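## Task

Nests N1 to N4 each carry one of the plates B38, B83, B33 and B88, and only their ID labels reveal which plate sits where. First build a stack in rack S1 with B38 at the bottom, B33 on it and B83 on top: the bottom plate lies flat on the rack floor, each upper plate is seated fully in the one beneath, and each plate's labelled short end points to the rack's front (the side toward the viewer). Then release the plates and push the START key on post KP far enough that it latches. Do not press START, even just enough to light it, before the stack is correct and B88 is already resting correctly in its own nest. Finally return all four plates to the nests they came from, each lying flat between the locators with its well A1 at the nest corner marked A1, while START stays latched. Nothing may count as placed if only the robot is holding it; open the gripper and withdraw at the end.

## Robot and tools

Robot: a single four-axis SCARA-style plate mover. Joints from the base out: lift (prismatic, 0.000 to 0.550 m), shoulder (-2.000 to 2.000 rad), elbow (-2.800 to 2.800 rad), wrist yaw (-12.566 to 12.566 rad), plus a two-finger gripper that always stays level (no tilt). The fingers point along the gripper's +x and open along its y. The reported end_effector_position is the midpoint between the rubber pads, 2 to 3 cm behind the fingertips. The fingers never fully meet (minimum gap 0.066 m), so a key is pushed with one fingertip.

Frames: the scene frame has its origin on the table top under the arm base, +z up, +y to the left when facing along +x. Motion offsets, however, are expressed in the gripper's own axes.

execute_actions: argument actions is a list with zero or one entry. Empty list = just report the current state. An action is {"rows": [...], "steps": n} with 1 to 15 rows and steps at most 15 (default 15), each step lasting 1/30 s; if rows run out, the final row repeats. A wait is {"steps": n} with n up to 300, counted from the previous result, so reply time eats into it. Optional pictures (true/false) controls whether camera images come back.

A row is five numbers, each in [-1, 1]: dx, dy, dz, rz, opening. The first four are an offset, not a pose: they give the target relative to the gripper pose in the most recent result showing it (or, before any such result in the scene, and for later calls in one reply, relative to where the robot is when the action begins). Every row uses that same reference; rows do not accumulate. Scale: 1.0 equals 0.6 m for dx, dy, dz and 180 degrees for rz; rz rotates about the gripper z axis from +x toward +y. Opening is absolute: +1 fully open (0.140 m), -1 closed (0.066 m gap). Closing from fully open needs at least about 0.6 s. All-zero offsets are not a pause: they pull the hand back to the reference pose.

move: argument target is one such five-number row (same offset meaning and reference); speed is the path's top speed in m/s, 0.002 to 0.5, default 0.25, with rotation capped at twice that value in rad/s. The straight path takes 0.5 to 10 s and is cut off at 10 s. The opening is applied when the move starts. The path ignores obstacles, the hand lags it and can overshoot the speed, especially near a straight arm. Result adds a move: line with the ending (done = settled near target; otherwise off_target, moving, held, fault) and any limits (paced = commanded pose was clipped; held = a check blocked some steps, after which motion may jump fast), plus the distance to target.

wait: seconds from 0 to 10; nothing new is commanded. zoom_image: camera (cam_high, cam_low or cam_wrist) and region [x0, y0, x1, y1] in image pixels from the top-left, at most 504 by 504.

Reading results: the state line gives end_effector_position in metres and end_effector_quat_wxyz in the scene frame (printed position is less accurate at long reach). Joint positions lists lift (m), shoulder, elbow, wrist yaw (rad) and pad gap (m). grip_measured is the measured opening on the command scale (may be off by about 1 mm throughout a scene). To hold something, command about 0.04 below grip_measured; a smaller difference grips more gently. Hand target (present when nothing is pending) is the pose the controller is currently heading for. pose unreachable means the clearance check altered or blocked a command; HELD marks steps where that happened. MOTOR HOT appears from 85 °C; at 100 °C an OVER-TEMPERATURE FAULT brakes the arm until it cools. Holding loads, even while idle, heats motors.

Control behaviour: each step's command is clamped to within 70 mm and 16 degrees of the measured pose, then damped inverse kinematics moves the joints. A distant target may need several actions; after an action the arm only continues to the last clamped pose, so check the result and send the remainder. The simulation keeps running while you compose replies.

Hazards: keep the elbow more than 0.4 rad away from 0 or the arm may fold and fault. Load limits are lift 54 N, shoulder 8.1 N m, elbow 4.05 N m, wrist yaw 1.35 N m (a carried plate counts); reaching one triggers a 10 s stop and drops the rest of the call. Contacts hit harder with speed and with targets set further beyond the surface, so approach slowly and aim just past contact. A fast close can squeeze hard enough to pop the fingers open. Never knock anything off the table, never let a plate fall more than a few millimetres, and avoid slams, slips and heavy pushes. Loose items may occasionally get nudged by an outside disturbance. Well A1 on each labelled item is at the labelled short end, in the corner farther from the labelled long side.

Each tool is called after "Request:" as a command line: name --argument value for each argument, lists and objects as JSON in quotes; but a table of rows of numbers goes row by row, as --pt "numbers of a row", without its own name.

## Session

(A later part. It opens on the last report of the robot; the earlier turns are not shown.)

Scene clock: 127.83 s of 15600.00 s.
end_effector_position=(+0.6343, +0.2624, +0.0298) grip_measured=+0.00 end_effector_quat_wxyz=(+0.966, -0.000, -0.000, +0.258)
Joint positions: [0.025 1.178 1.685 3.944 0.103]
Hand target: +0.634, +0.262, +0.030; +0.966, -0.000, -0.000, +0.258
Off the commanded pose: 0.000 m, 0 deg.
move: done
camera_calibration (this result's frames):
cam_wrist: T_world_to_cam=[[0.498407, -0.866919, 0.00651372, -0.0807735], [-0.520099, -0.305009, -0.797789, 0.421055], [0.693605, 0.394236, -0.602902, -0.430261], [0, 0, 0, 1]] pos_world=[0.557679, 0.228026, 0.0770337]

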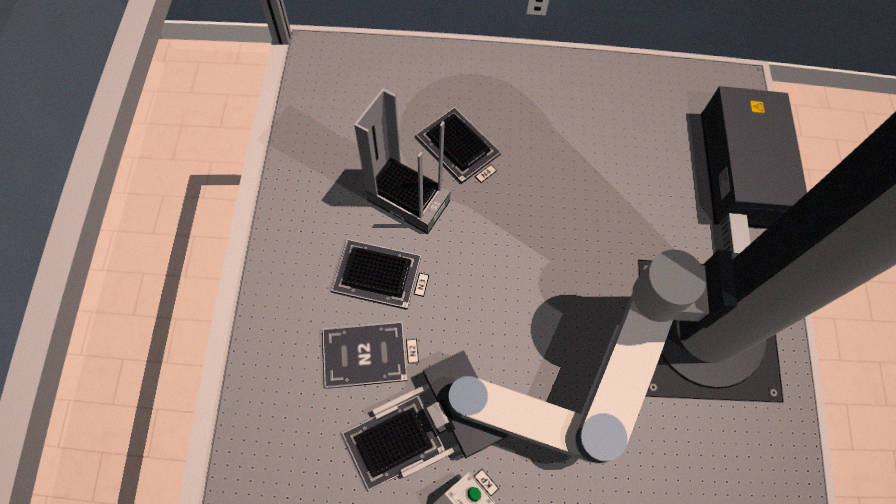

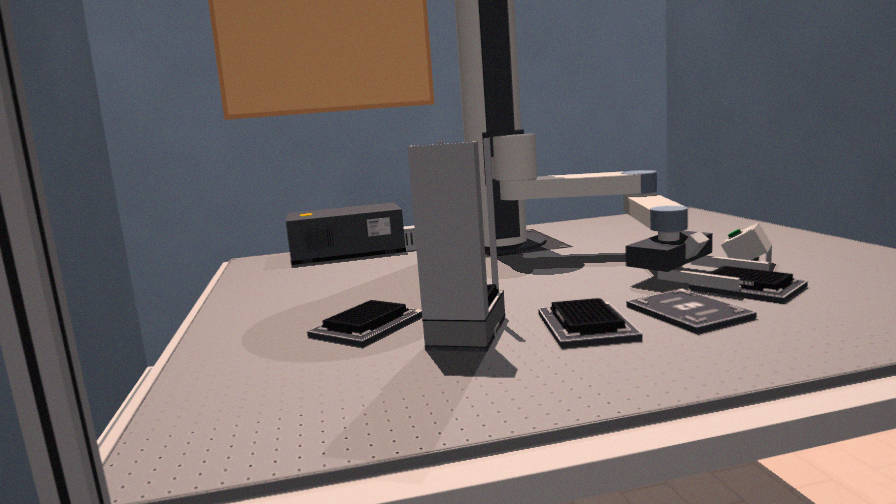

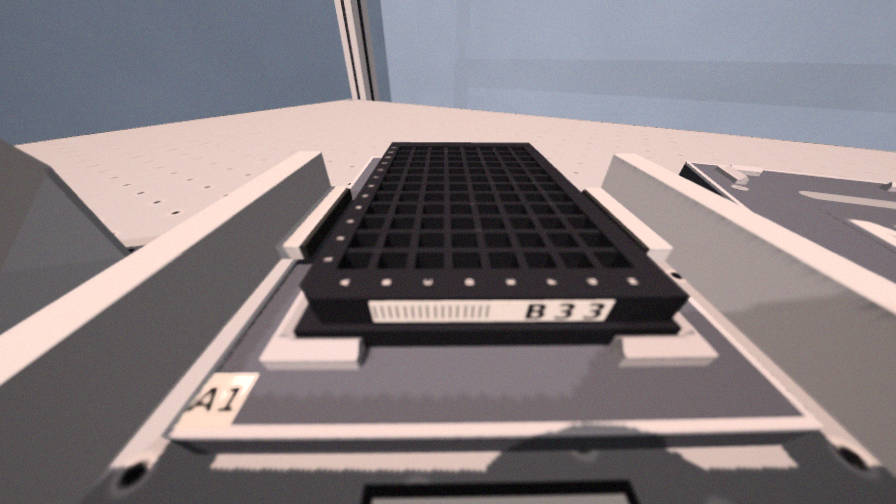

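Request:
move --target '[-0.001,-0.001,0,0,-0.3]' --speed 0.02

Request:
move --target '[0,0,0,0,-0.55]'

Request:
move --target '[0,0,0.03,0,-0.55]' --speed 0.05

Request:
move --target '[0,0,0.48,0,-0.55]'

Request:
move --target '[-0.397,-0.761,0,-0.318,-0.55]'

Request:
move --target '[0,0,-0.026,0,-0.55]' --speed 0.03

Scene clock: 134.97 s of 15600.00 s.
end_effector_position=(+0.6341, +0.2616, +0.0298) grip_measured=-0.30 end_effector_quat_wxyz=(+0.966, -0.000, -0.000, +0.258)
Joint positions: [0.025 1.178 1.682 3.947 0.092]
Hand target: +0.634, +0.262, +0.030; +0.966, -0.000, -0.000, +0.258
Off the commanded pose: 0.000 m, 0 deg.
After step 90, 3.43 s passed at rest.
move: done
camera_calibration (this result's frames):
cam_wrist: T_world_to_cam=[[0.498356, -0.866948, 0.00651372, -0.081302], [-0.520117, -0.304978, -0.797789, 0.420707], [0.693628, 0.394195, -0.602902, -0.429803], [0, 0, 0, 1]] pos_world=[0.557458, 0.227248, 0.0770355]

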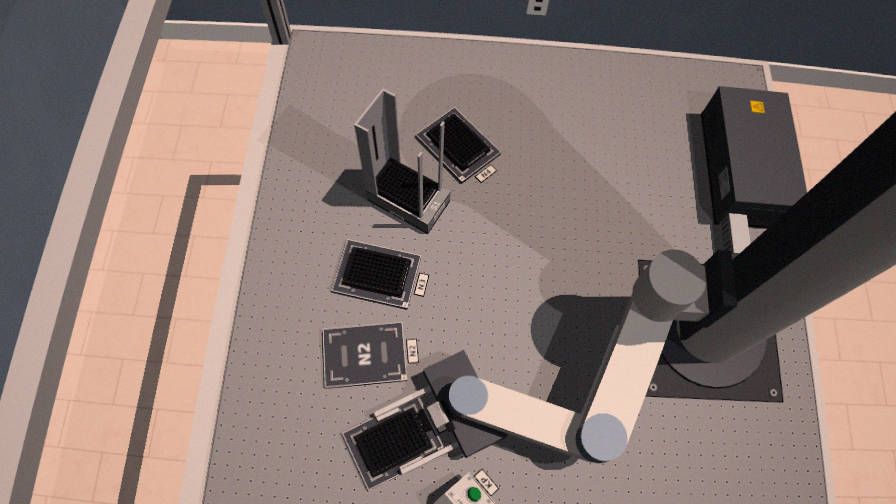

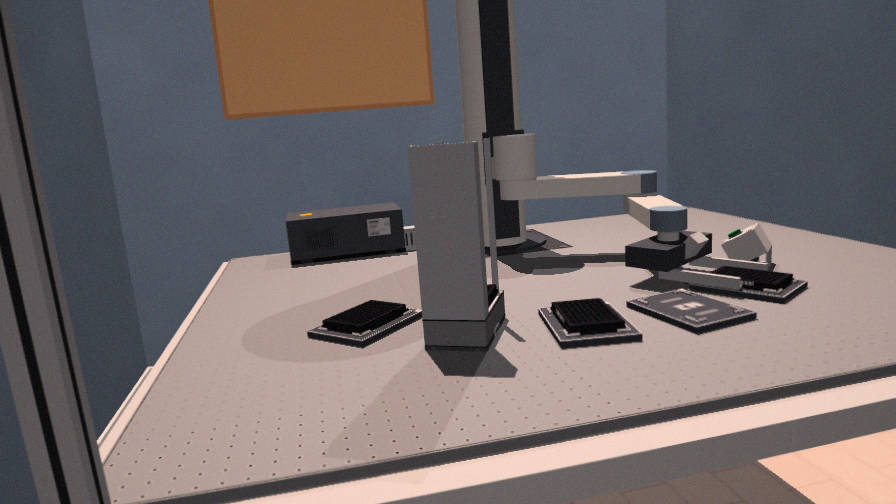

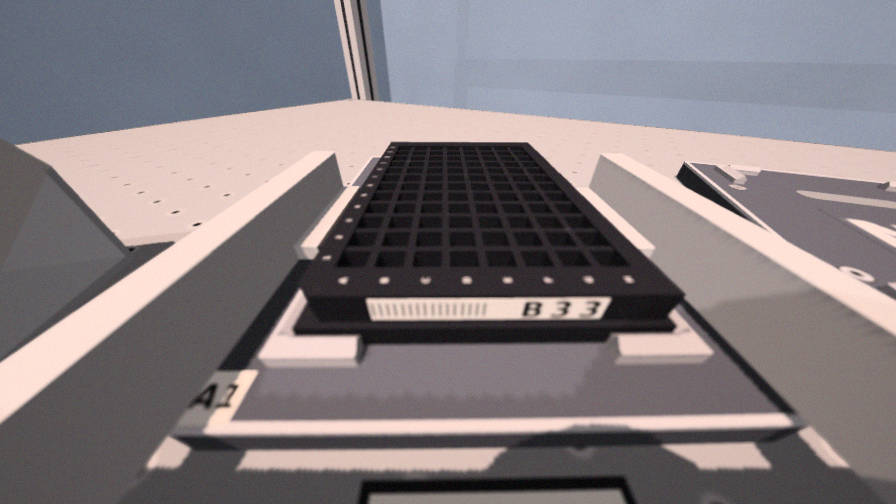

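Scene clock: 135.47 s of 15600.00 s.
end_effector_position=(+0.6341, +0.2617, +0.0298) grip_measured=-0.49 end_effector_quat_wxyz=(+0.966, -0.000, -0.000, +0.259)
Joint positions: [0.025 1.178 1.682 3.947 0.085]
Hand target: +0.634, +0.262, +0.030; +0.966, -0.000, -0.000, +0.258
Off the commanded pose: 0.000 m, 0 deg.
move: done
camera_calibration (this result's frames):
cam_wrist: T_world_to_cam=[[0.498612, -0.866801, 0.00651372, -0.0814474], [-0.520027, -0.305131, -0.797789, 0.420696], [0.693512, 0.394399, -0.602902, -0.42979], [0, 0, 0, 1]] pos_world=[0.557449, 0.227278, 0.0770355]

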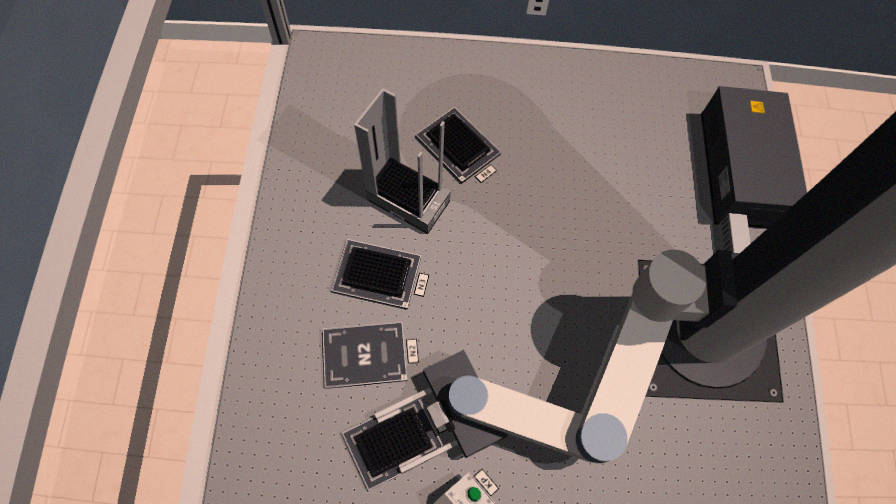

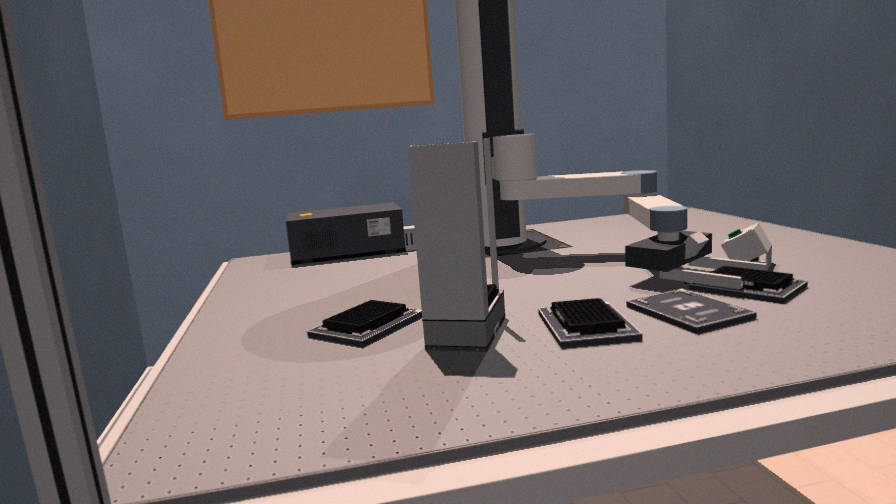

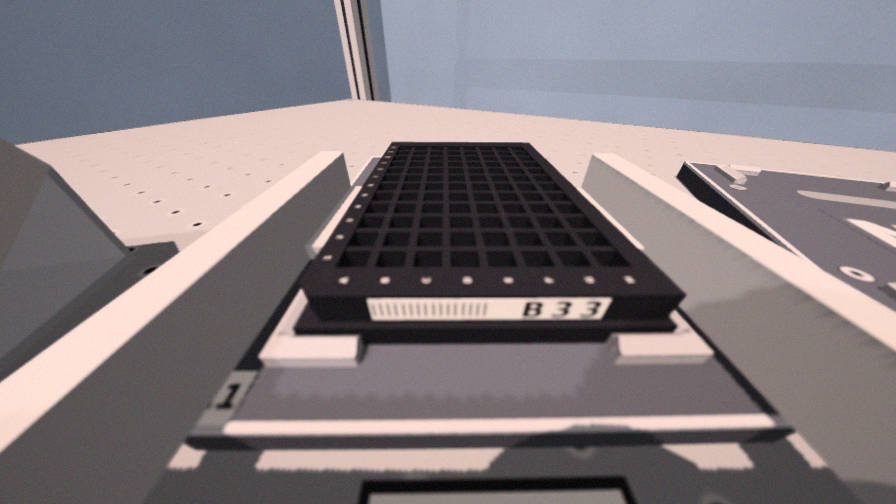

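Scene clock: 136.17 s of 15600.00 s.
end_effector_position=(+0.6341, +0.2617, +0.0479) grip_measured=-0.49 end_effector_quat_wxyz=(+0.966, -0.000, -0.000, +0.259)
Joint positions: [0.043 1.178 1.682 3.947 0.085]
Hand target: +0.634, +0.262, +0.048; +0.966, -0.000, -0.000, +0.259
Off the commanded pose: 0.000 m, 0 deg.
move: done
camera_calibration (this result's frames):
cam_wrist: T_world_to_cam=[[0.498632, -0.866789, 0.00651372, -0.081575], [-0.52002, -0.305144, -0.797789, 0.435099], [0.693502, 0.394416, -0.602902, -0.418906], [0, 0, 0, 1]] pos_world=[0.557449, 0.227283, 0.0950893]

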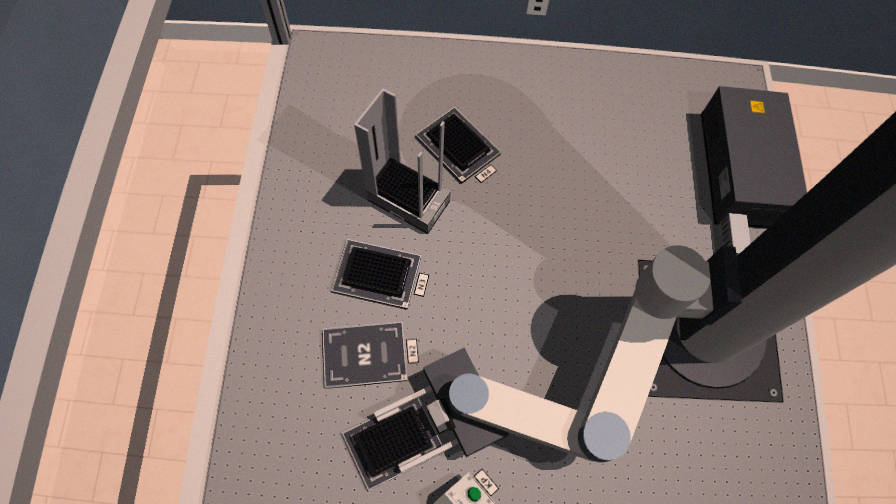

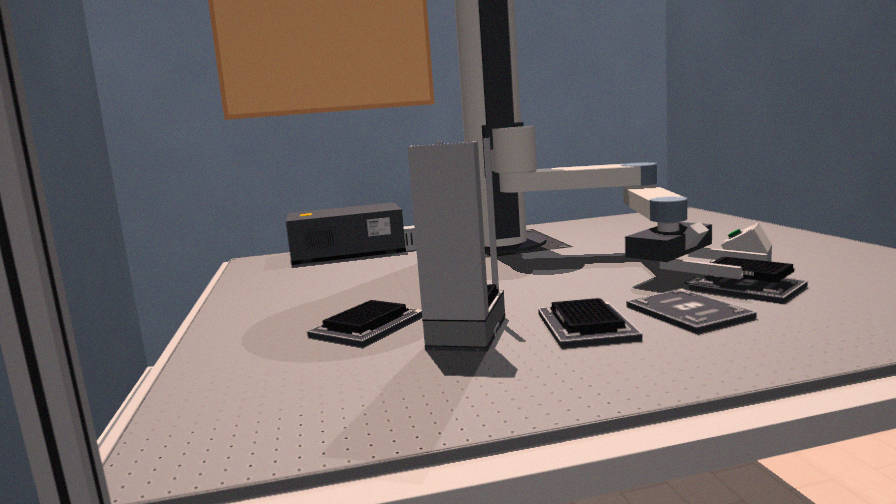

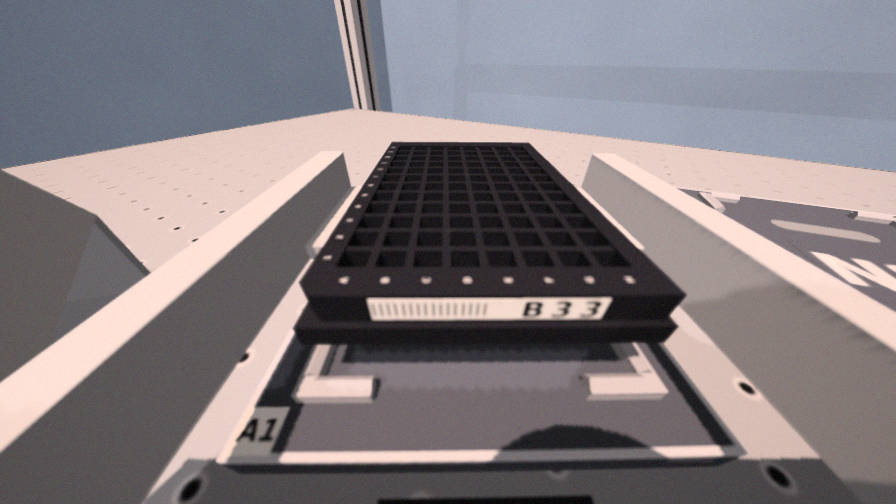

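Scene clock: 137.73 s of 15600.00 s.
end_effector_position=(+0.6341, +0.2617, +0.3359) grip_measured=-0.49 end_effector_quat_wxyz=(+0.966, -0.000, -0.000, +0.259)
Joint positions: [0.331 1.178 1.682 3.947 0.085]
Hand target: +0.634, +0.262, +0.336; +0.966, -0.000, -0.000, +0.259
Off the commanded pose: 0.000 m, 0 deg.
move: done
camera_calibration (this result's frames):
cam_wrist: T_world_to_cam=[[0.498657, -0.866775, 0.00651372, -0.0834586], [-0.520011, -0.305158, -0.797789, 0.664906], [0.693491, 0.394435, -0.602902, -0.245238], [0, 0, 0, 1]] pos_world=[0.557446, 0.227292, 0.383143]

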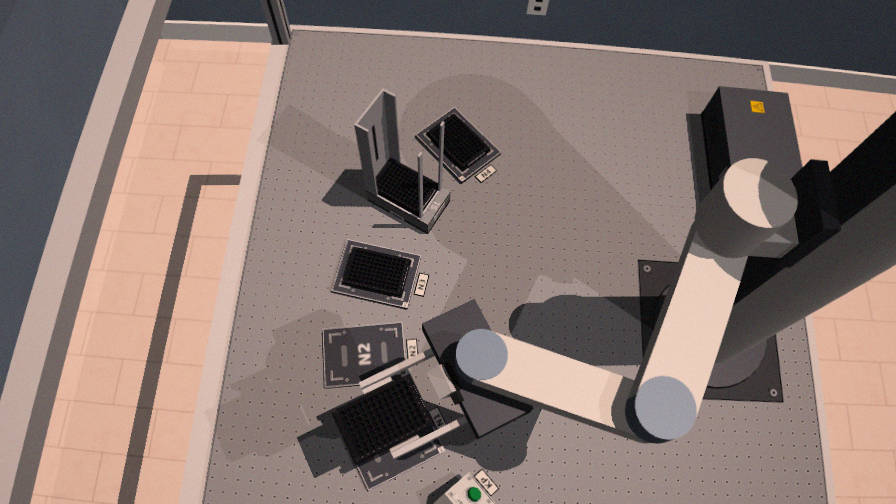

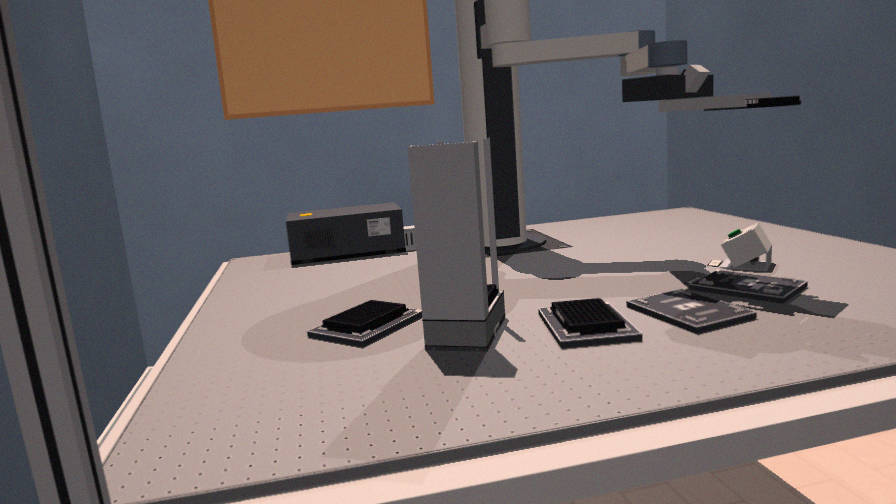

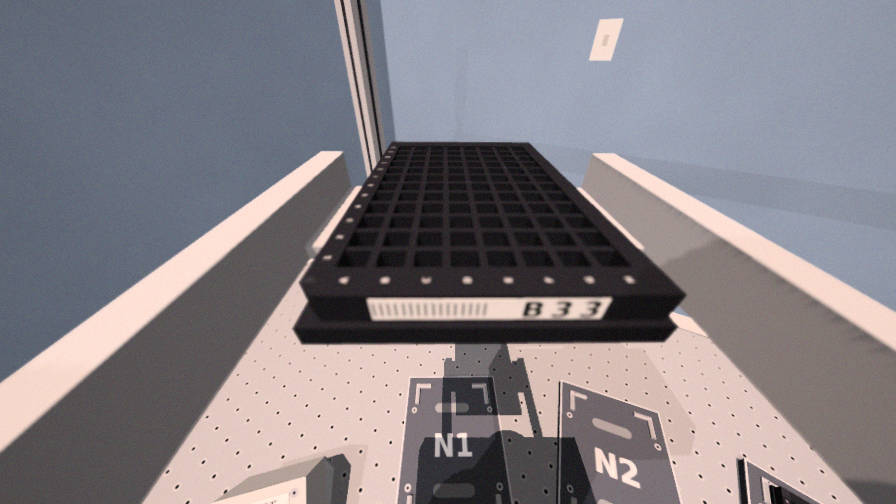

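Scene clock: 140.20 s of 15600.00 s.
end_effector_position=(+0.6559, -0.2530, +0.3359) grip_measured=-0.49 end_effector_quat_wxyz=(+0.972, -0.000, -0.000, -0.236)
Joint positions: [0.331 0.135 1.771 3.901 0.085]
Hand target: +0.656, -0.253, +0.336; +0.972, -0.000, -0.000, -0.236
Off the commanded pose: 0.000 m, 0 deg.
move: done
camera_calibration (this result's frames):
cam_wrist: T_world_to_cam=[[-0.459137, -0.888342, 0.00651372, 0.0823068], [-0.537992, 0.27221, -0.797789, 0.677051], [0.706936, -0.369799, -0.602902, -0.259523], [0, 0, 0, 1]] pos_world=[0.585505, -0.207155, 0.383141]

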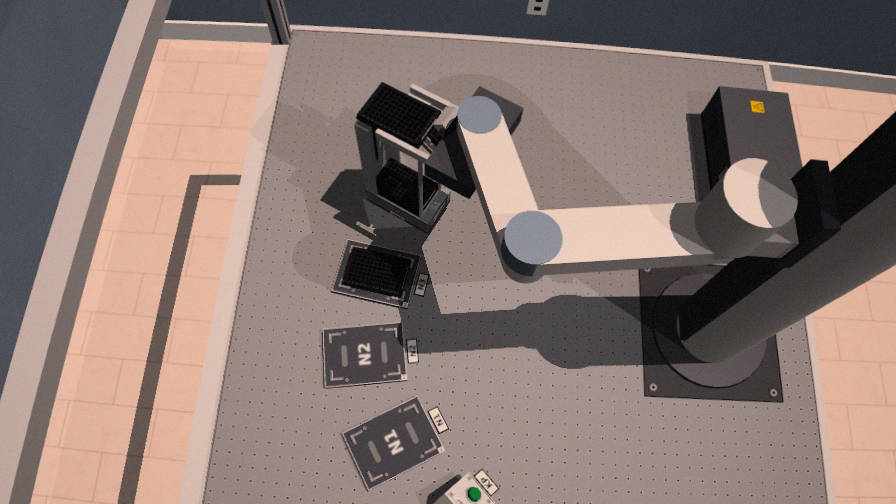

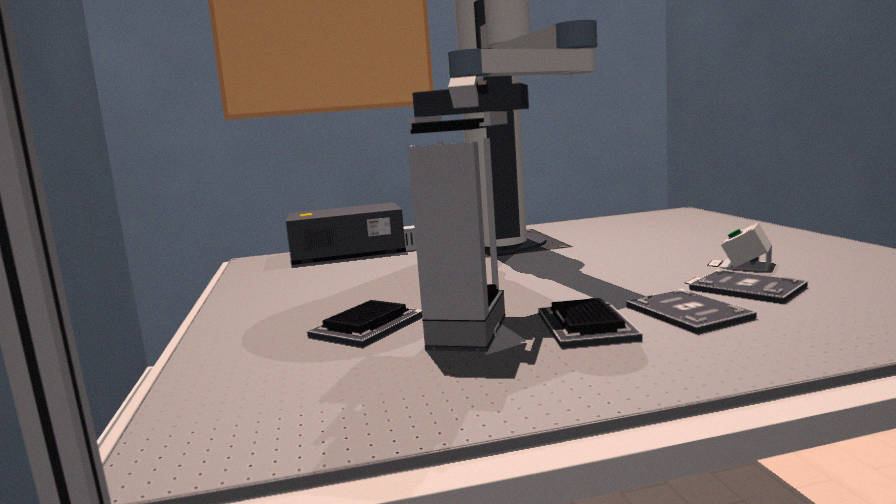

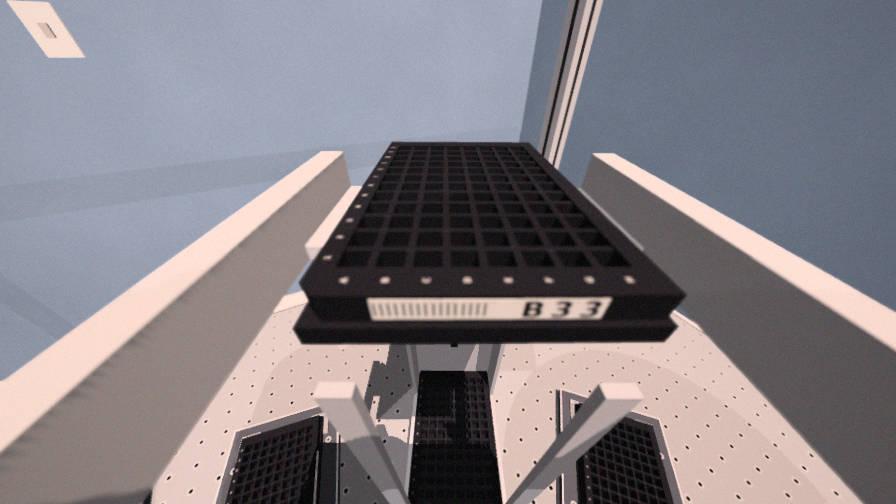

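Scene clock: 140.93 s of 15600.00 s.
end_effector_position=(+0.6559, -0.2530, +0.3203) grip_measured=-0.49 end_effector_quat_wxyz=(+0.972, -0.000, -0.000, -0.236)
Joint positions: [0.315 0.135 1.771 3.901 0.085]
Hand target: +0.656, -0.253, +0.320; +0.972, -0.000, -0.000, -0.236
Off the commanded pose: 0.000 m, 0 deg.
move: done
camera_calibration (this result's frames):
cam_wrist: T_world_to_cam=[[-0.459153, -0.888333, 0.00651372, 0.0824125], [-0.537987, 0.272219, -0.797789, 0.664541], [0.706929, -0.369811, -0.602902, -0.268975], [0, 0, 0, 1]] pos_world=[0.585501, -0.207161, 0.367461]

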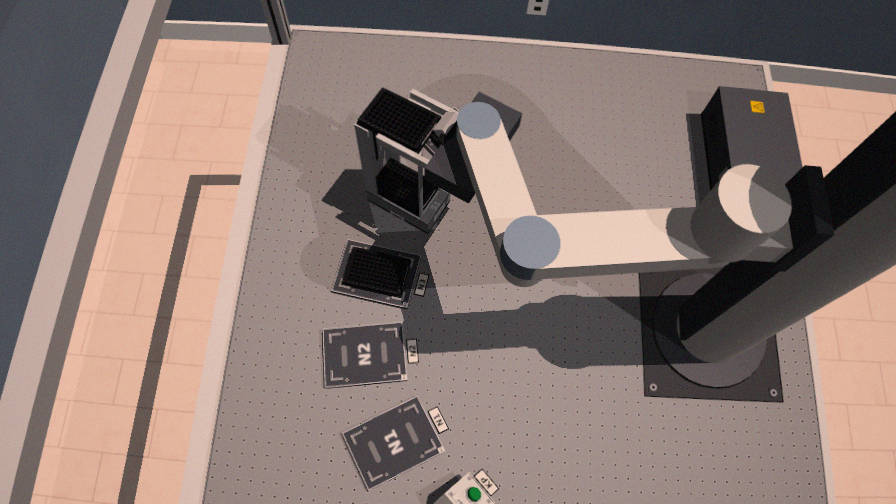

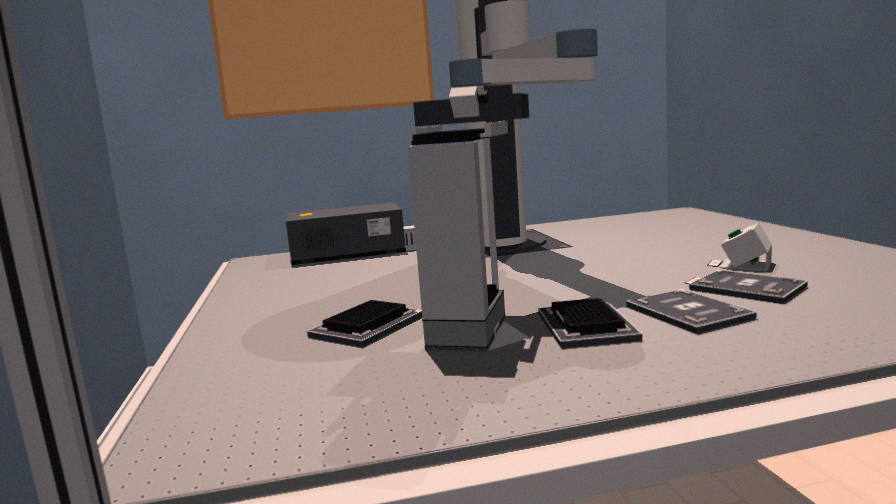

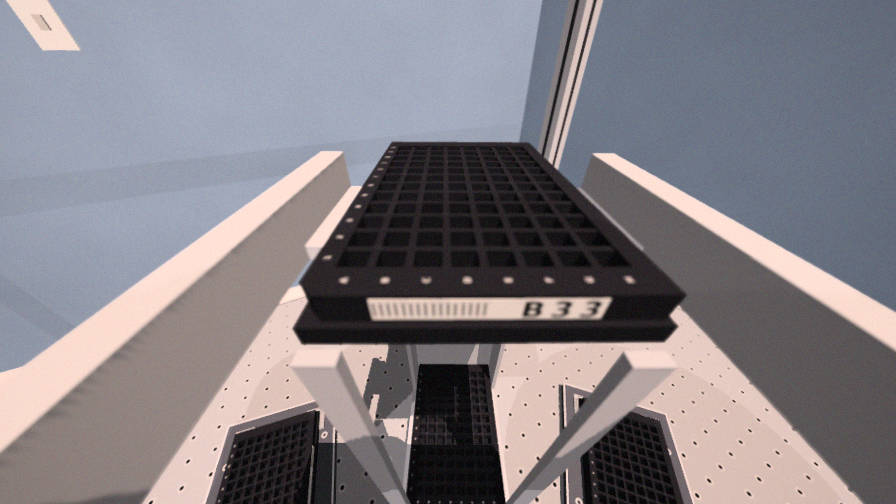

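Request:
move --target '[-0.0012,0.0005,0,0,-0.55]' --speed 0.01

Request:
move --target '[0,0,-0.02,0,-0.55]' --speed 0.01

Scene clock: 146.67 s of 15600.00 s.
end_effector_position=(+0.6553, -0.2525, +0.3203) grip_measured=-0.49 end_effector_quat_wxyz=(+0.972, -0.000, -0.000, -0.236)
Joint positions: [0.315 0.138 1.767 3.902 0.085]
Hand target: +0.655, -0.252, +0.320; +0.972, -0.000, -0.000, -0.236
Off the commanded pose: 0.000 m, 0 deg.
After step 90, 2.03 s passed at rest.
move: done
camera_calibration (this result's frames):
cam_wrist: T_world_to_cam=[[-0.459418, -0.888197, 0.00651372, 0.0828271], [-0.537906, 0.27238, -0.797789, 0.664109], [0.706819, -0.370022, -0.602902, -0.268393], [0, 0, 0, 1]] pos_world=[0.584985, -0.206634, 0.367464]

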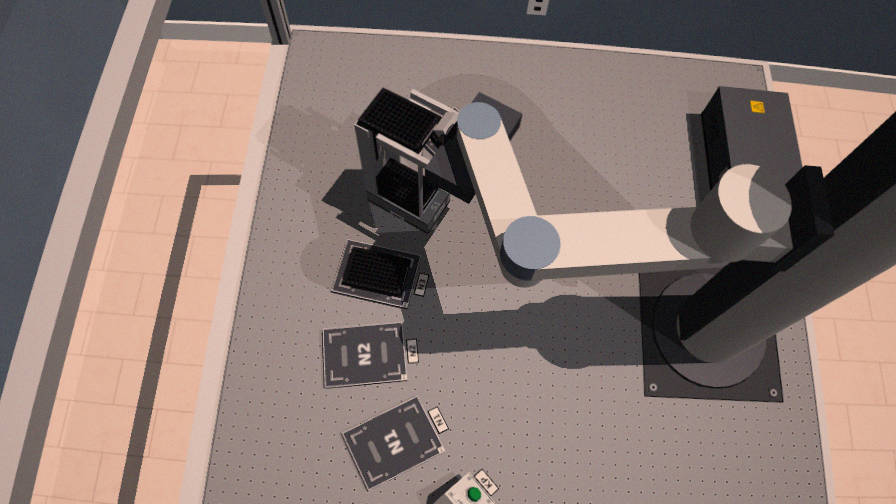

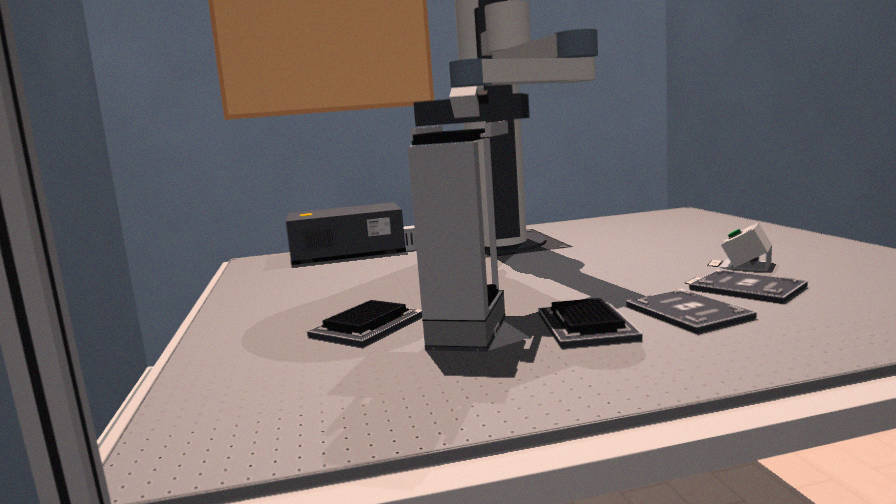

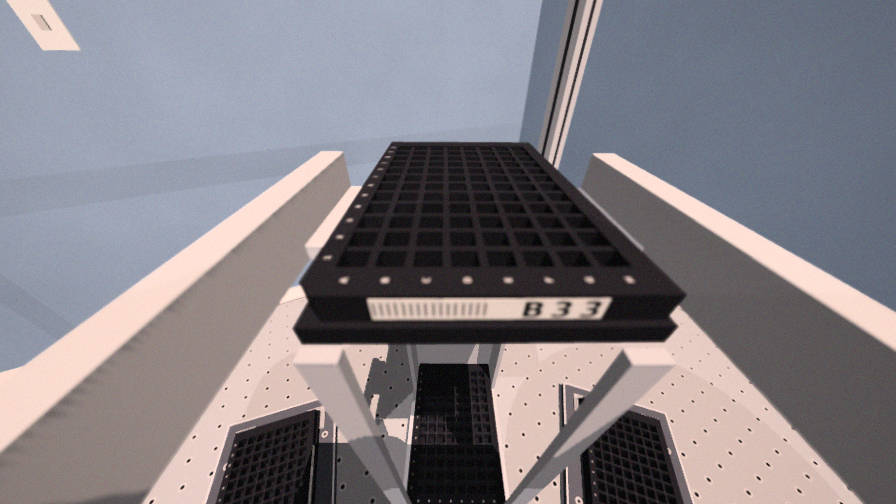

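Scene clock: 148.10 s of 15600.00 s.
end_effector_position=(+0.6551, -0.2529, +0.3083) grip_measured=-0.49 end_effector_quat_wxyz=(+0.972, -0.000, -0.000, -0.237)
Joint positions: [0.303 0.138 1.766 3.901 0.085]
Hand target: +0.655, -0.252, +0.308; +0.972, -0.000, -0.000, -0.236
Off the commanded pose: 0.000 m, 0 deg.
move: done
camera_calibration (this result's frames):
cam_wrist: T_world_to_cam=[[-0.461215, -0.887264, 0.00651372, 0.0838821], [-0.537353, 0.273468, -0.797789, 0.654443], [0.706068, -0.371452, -0.602902, -0.275459], [0, 0, 0, 1]] pos_world=[0.584848, -0.206864, 0.355486]

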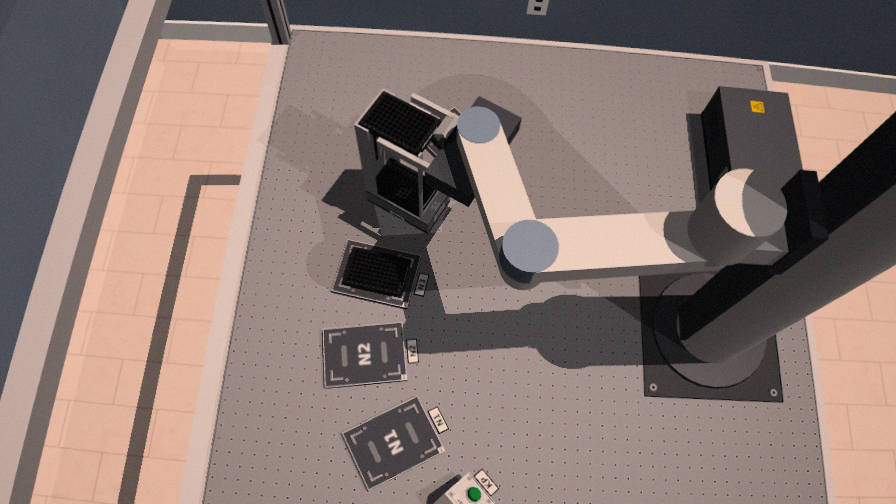

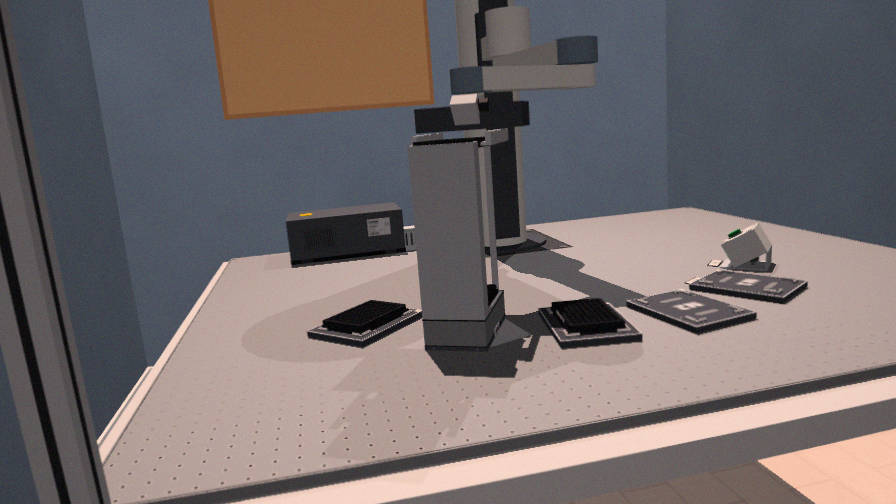

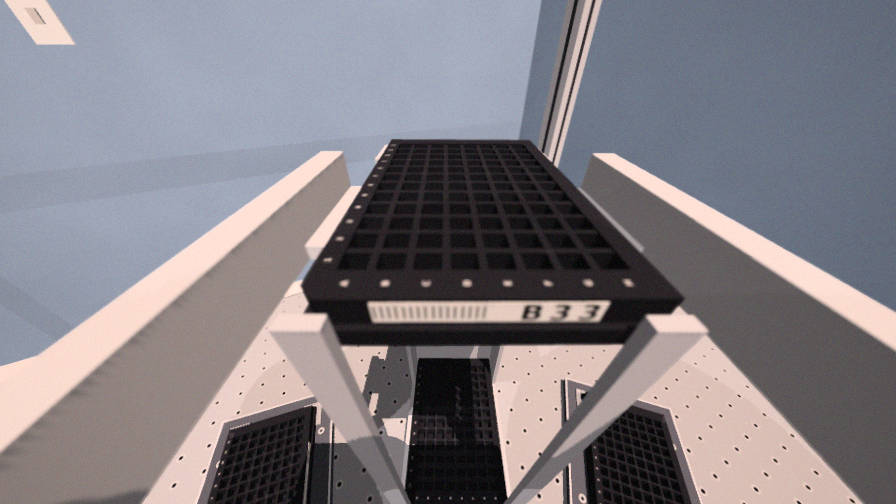

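Request:
move --target '[0,-0.0003,-0.35,-0.0015,-0.55]' --speed 0.08

Request:
move --target '[0,0,-0.018,0,-0.55]' --speed 0.01

Scene clock: 156.00 s of 15600.00 s.
end_effector_position=(+0.6550, -0.2531, +0.0982) grip_measured=-0.49 end_effector_quat_wxyz=(+0.971, -0.000, -0.000, -0.239)
Joint positions: [0.093 0.139 1.766 3.895 0.085]
Hand target: +0.655, -0.253, +0.098; +0.971, -0.000, -0.000, -0.239
Off the commanded pose: 0.000 m, 0 deg.
After step 90, 2.00 s passed at rest.
move: done
camera_calibration (this result's frames):
cam_wrist: T_world_to_cam=[[-0.465384, -0.885085, 0.00651372, 0.0882734], [-0.536061, 0.275993, -0.797789, 0.486632], [0.704313, -0.37477, -0.602902, -0.401804], [0, 0, 0, 1]] pos_world=[0.584941, -0.206761, 0.145406]

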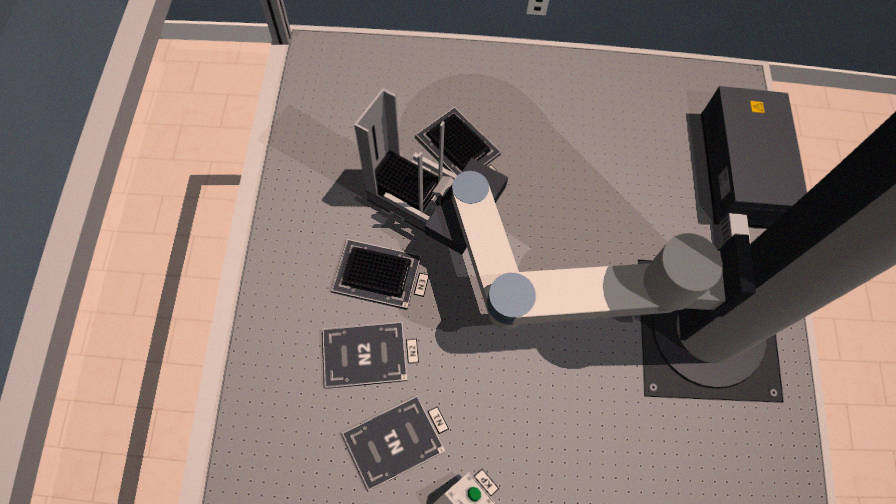

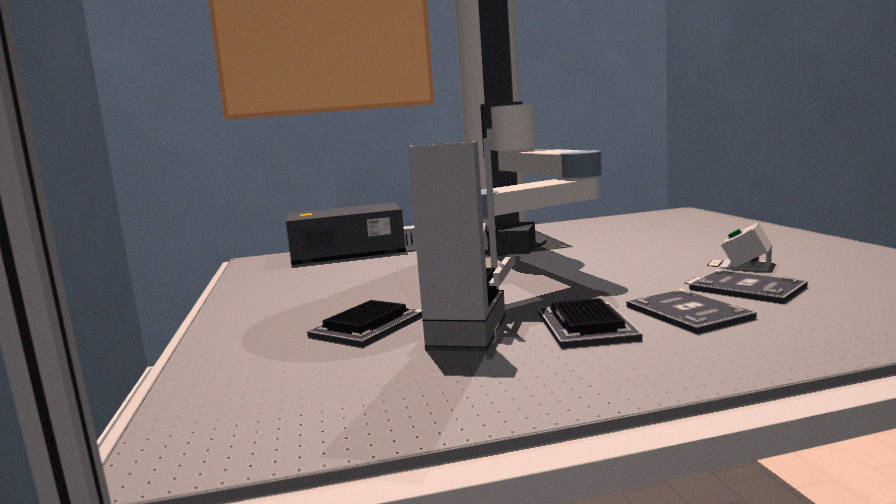

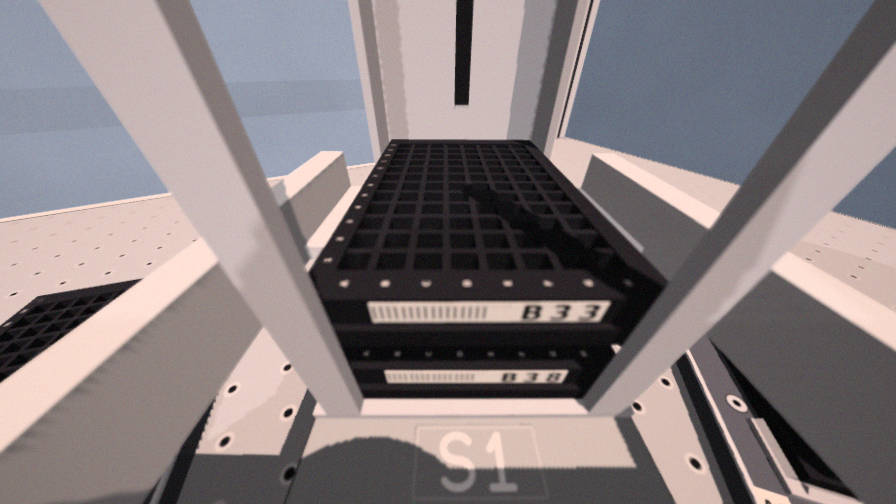

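Scene clock: 157.30 s of 15600.00 s.
end_effector_position=(+0.6550, -0.2531, +0.0874) grip_measured=-0.49 end_effector_quat_wxyz=(+0.971, -0.000, -0.000, -0.239)
Joint positions: [0.082 0.139 1.766 3.895 0.085]
Hand target: +0.655, -0.253, +0.087; +0.971, -0.000, -0.000, -0.239
Off the commanded pose: 0.000 m, 0 deg.
move: done
camera_calibration (this result's frames):
cam_wrist: T_world_to_cam=[[-0.465399, -0.885077, 0.00651372, 0.0883466], [-0.536056, 0.276002, -0.797789, 0.478013], [0.704307, -0.374782, -0.602902, -0.408315], [0, 0, 0, 1]] pos_world=[0.584937, -0.206768, 0.134604]

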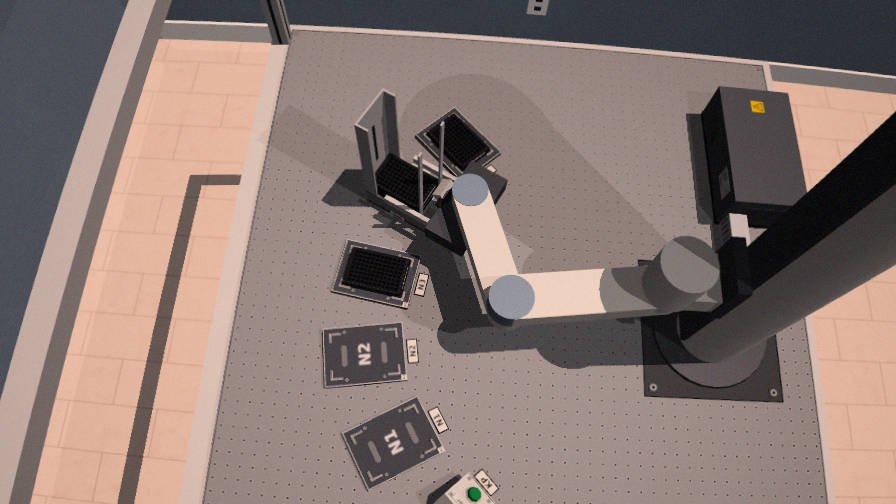

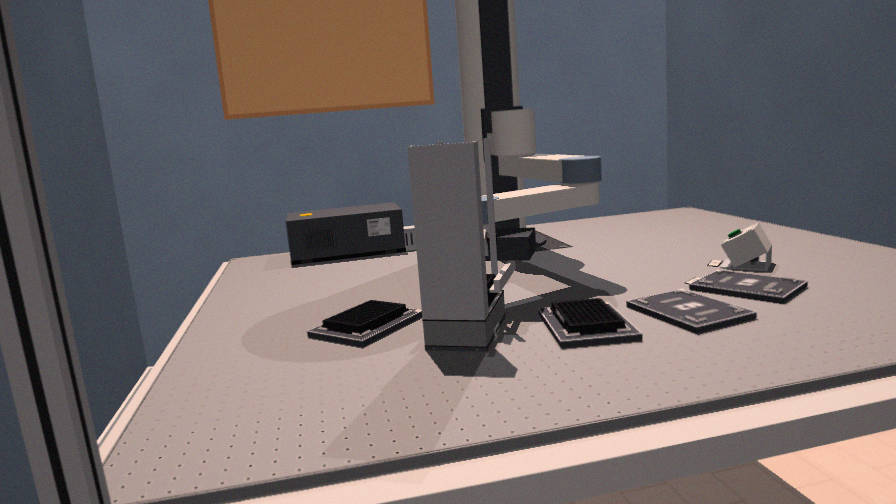

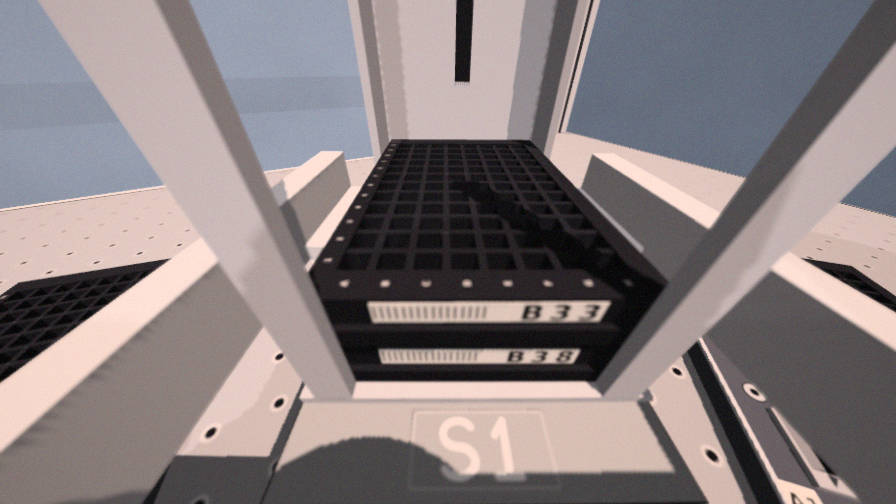

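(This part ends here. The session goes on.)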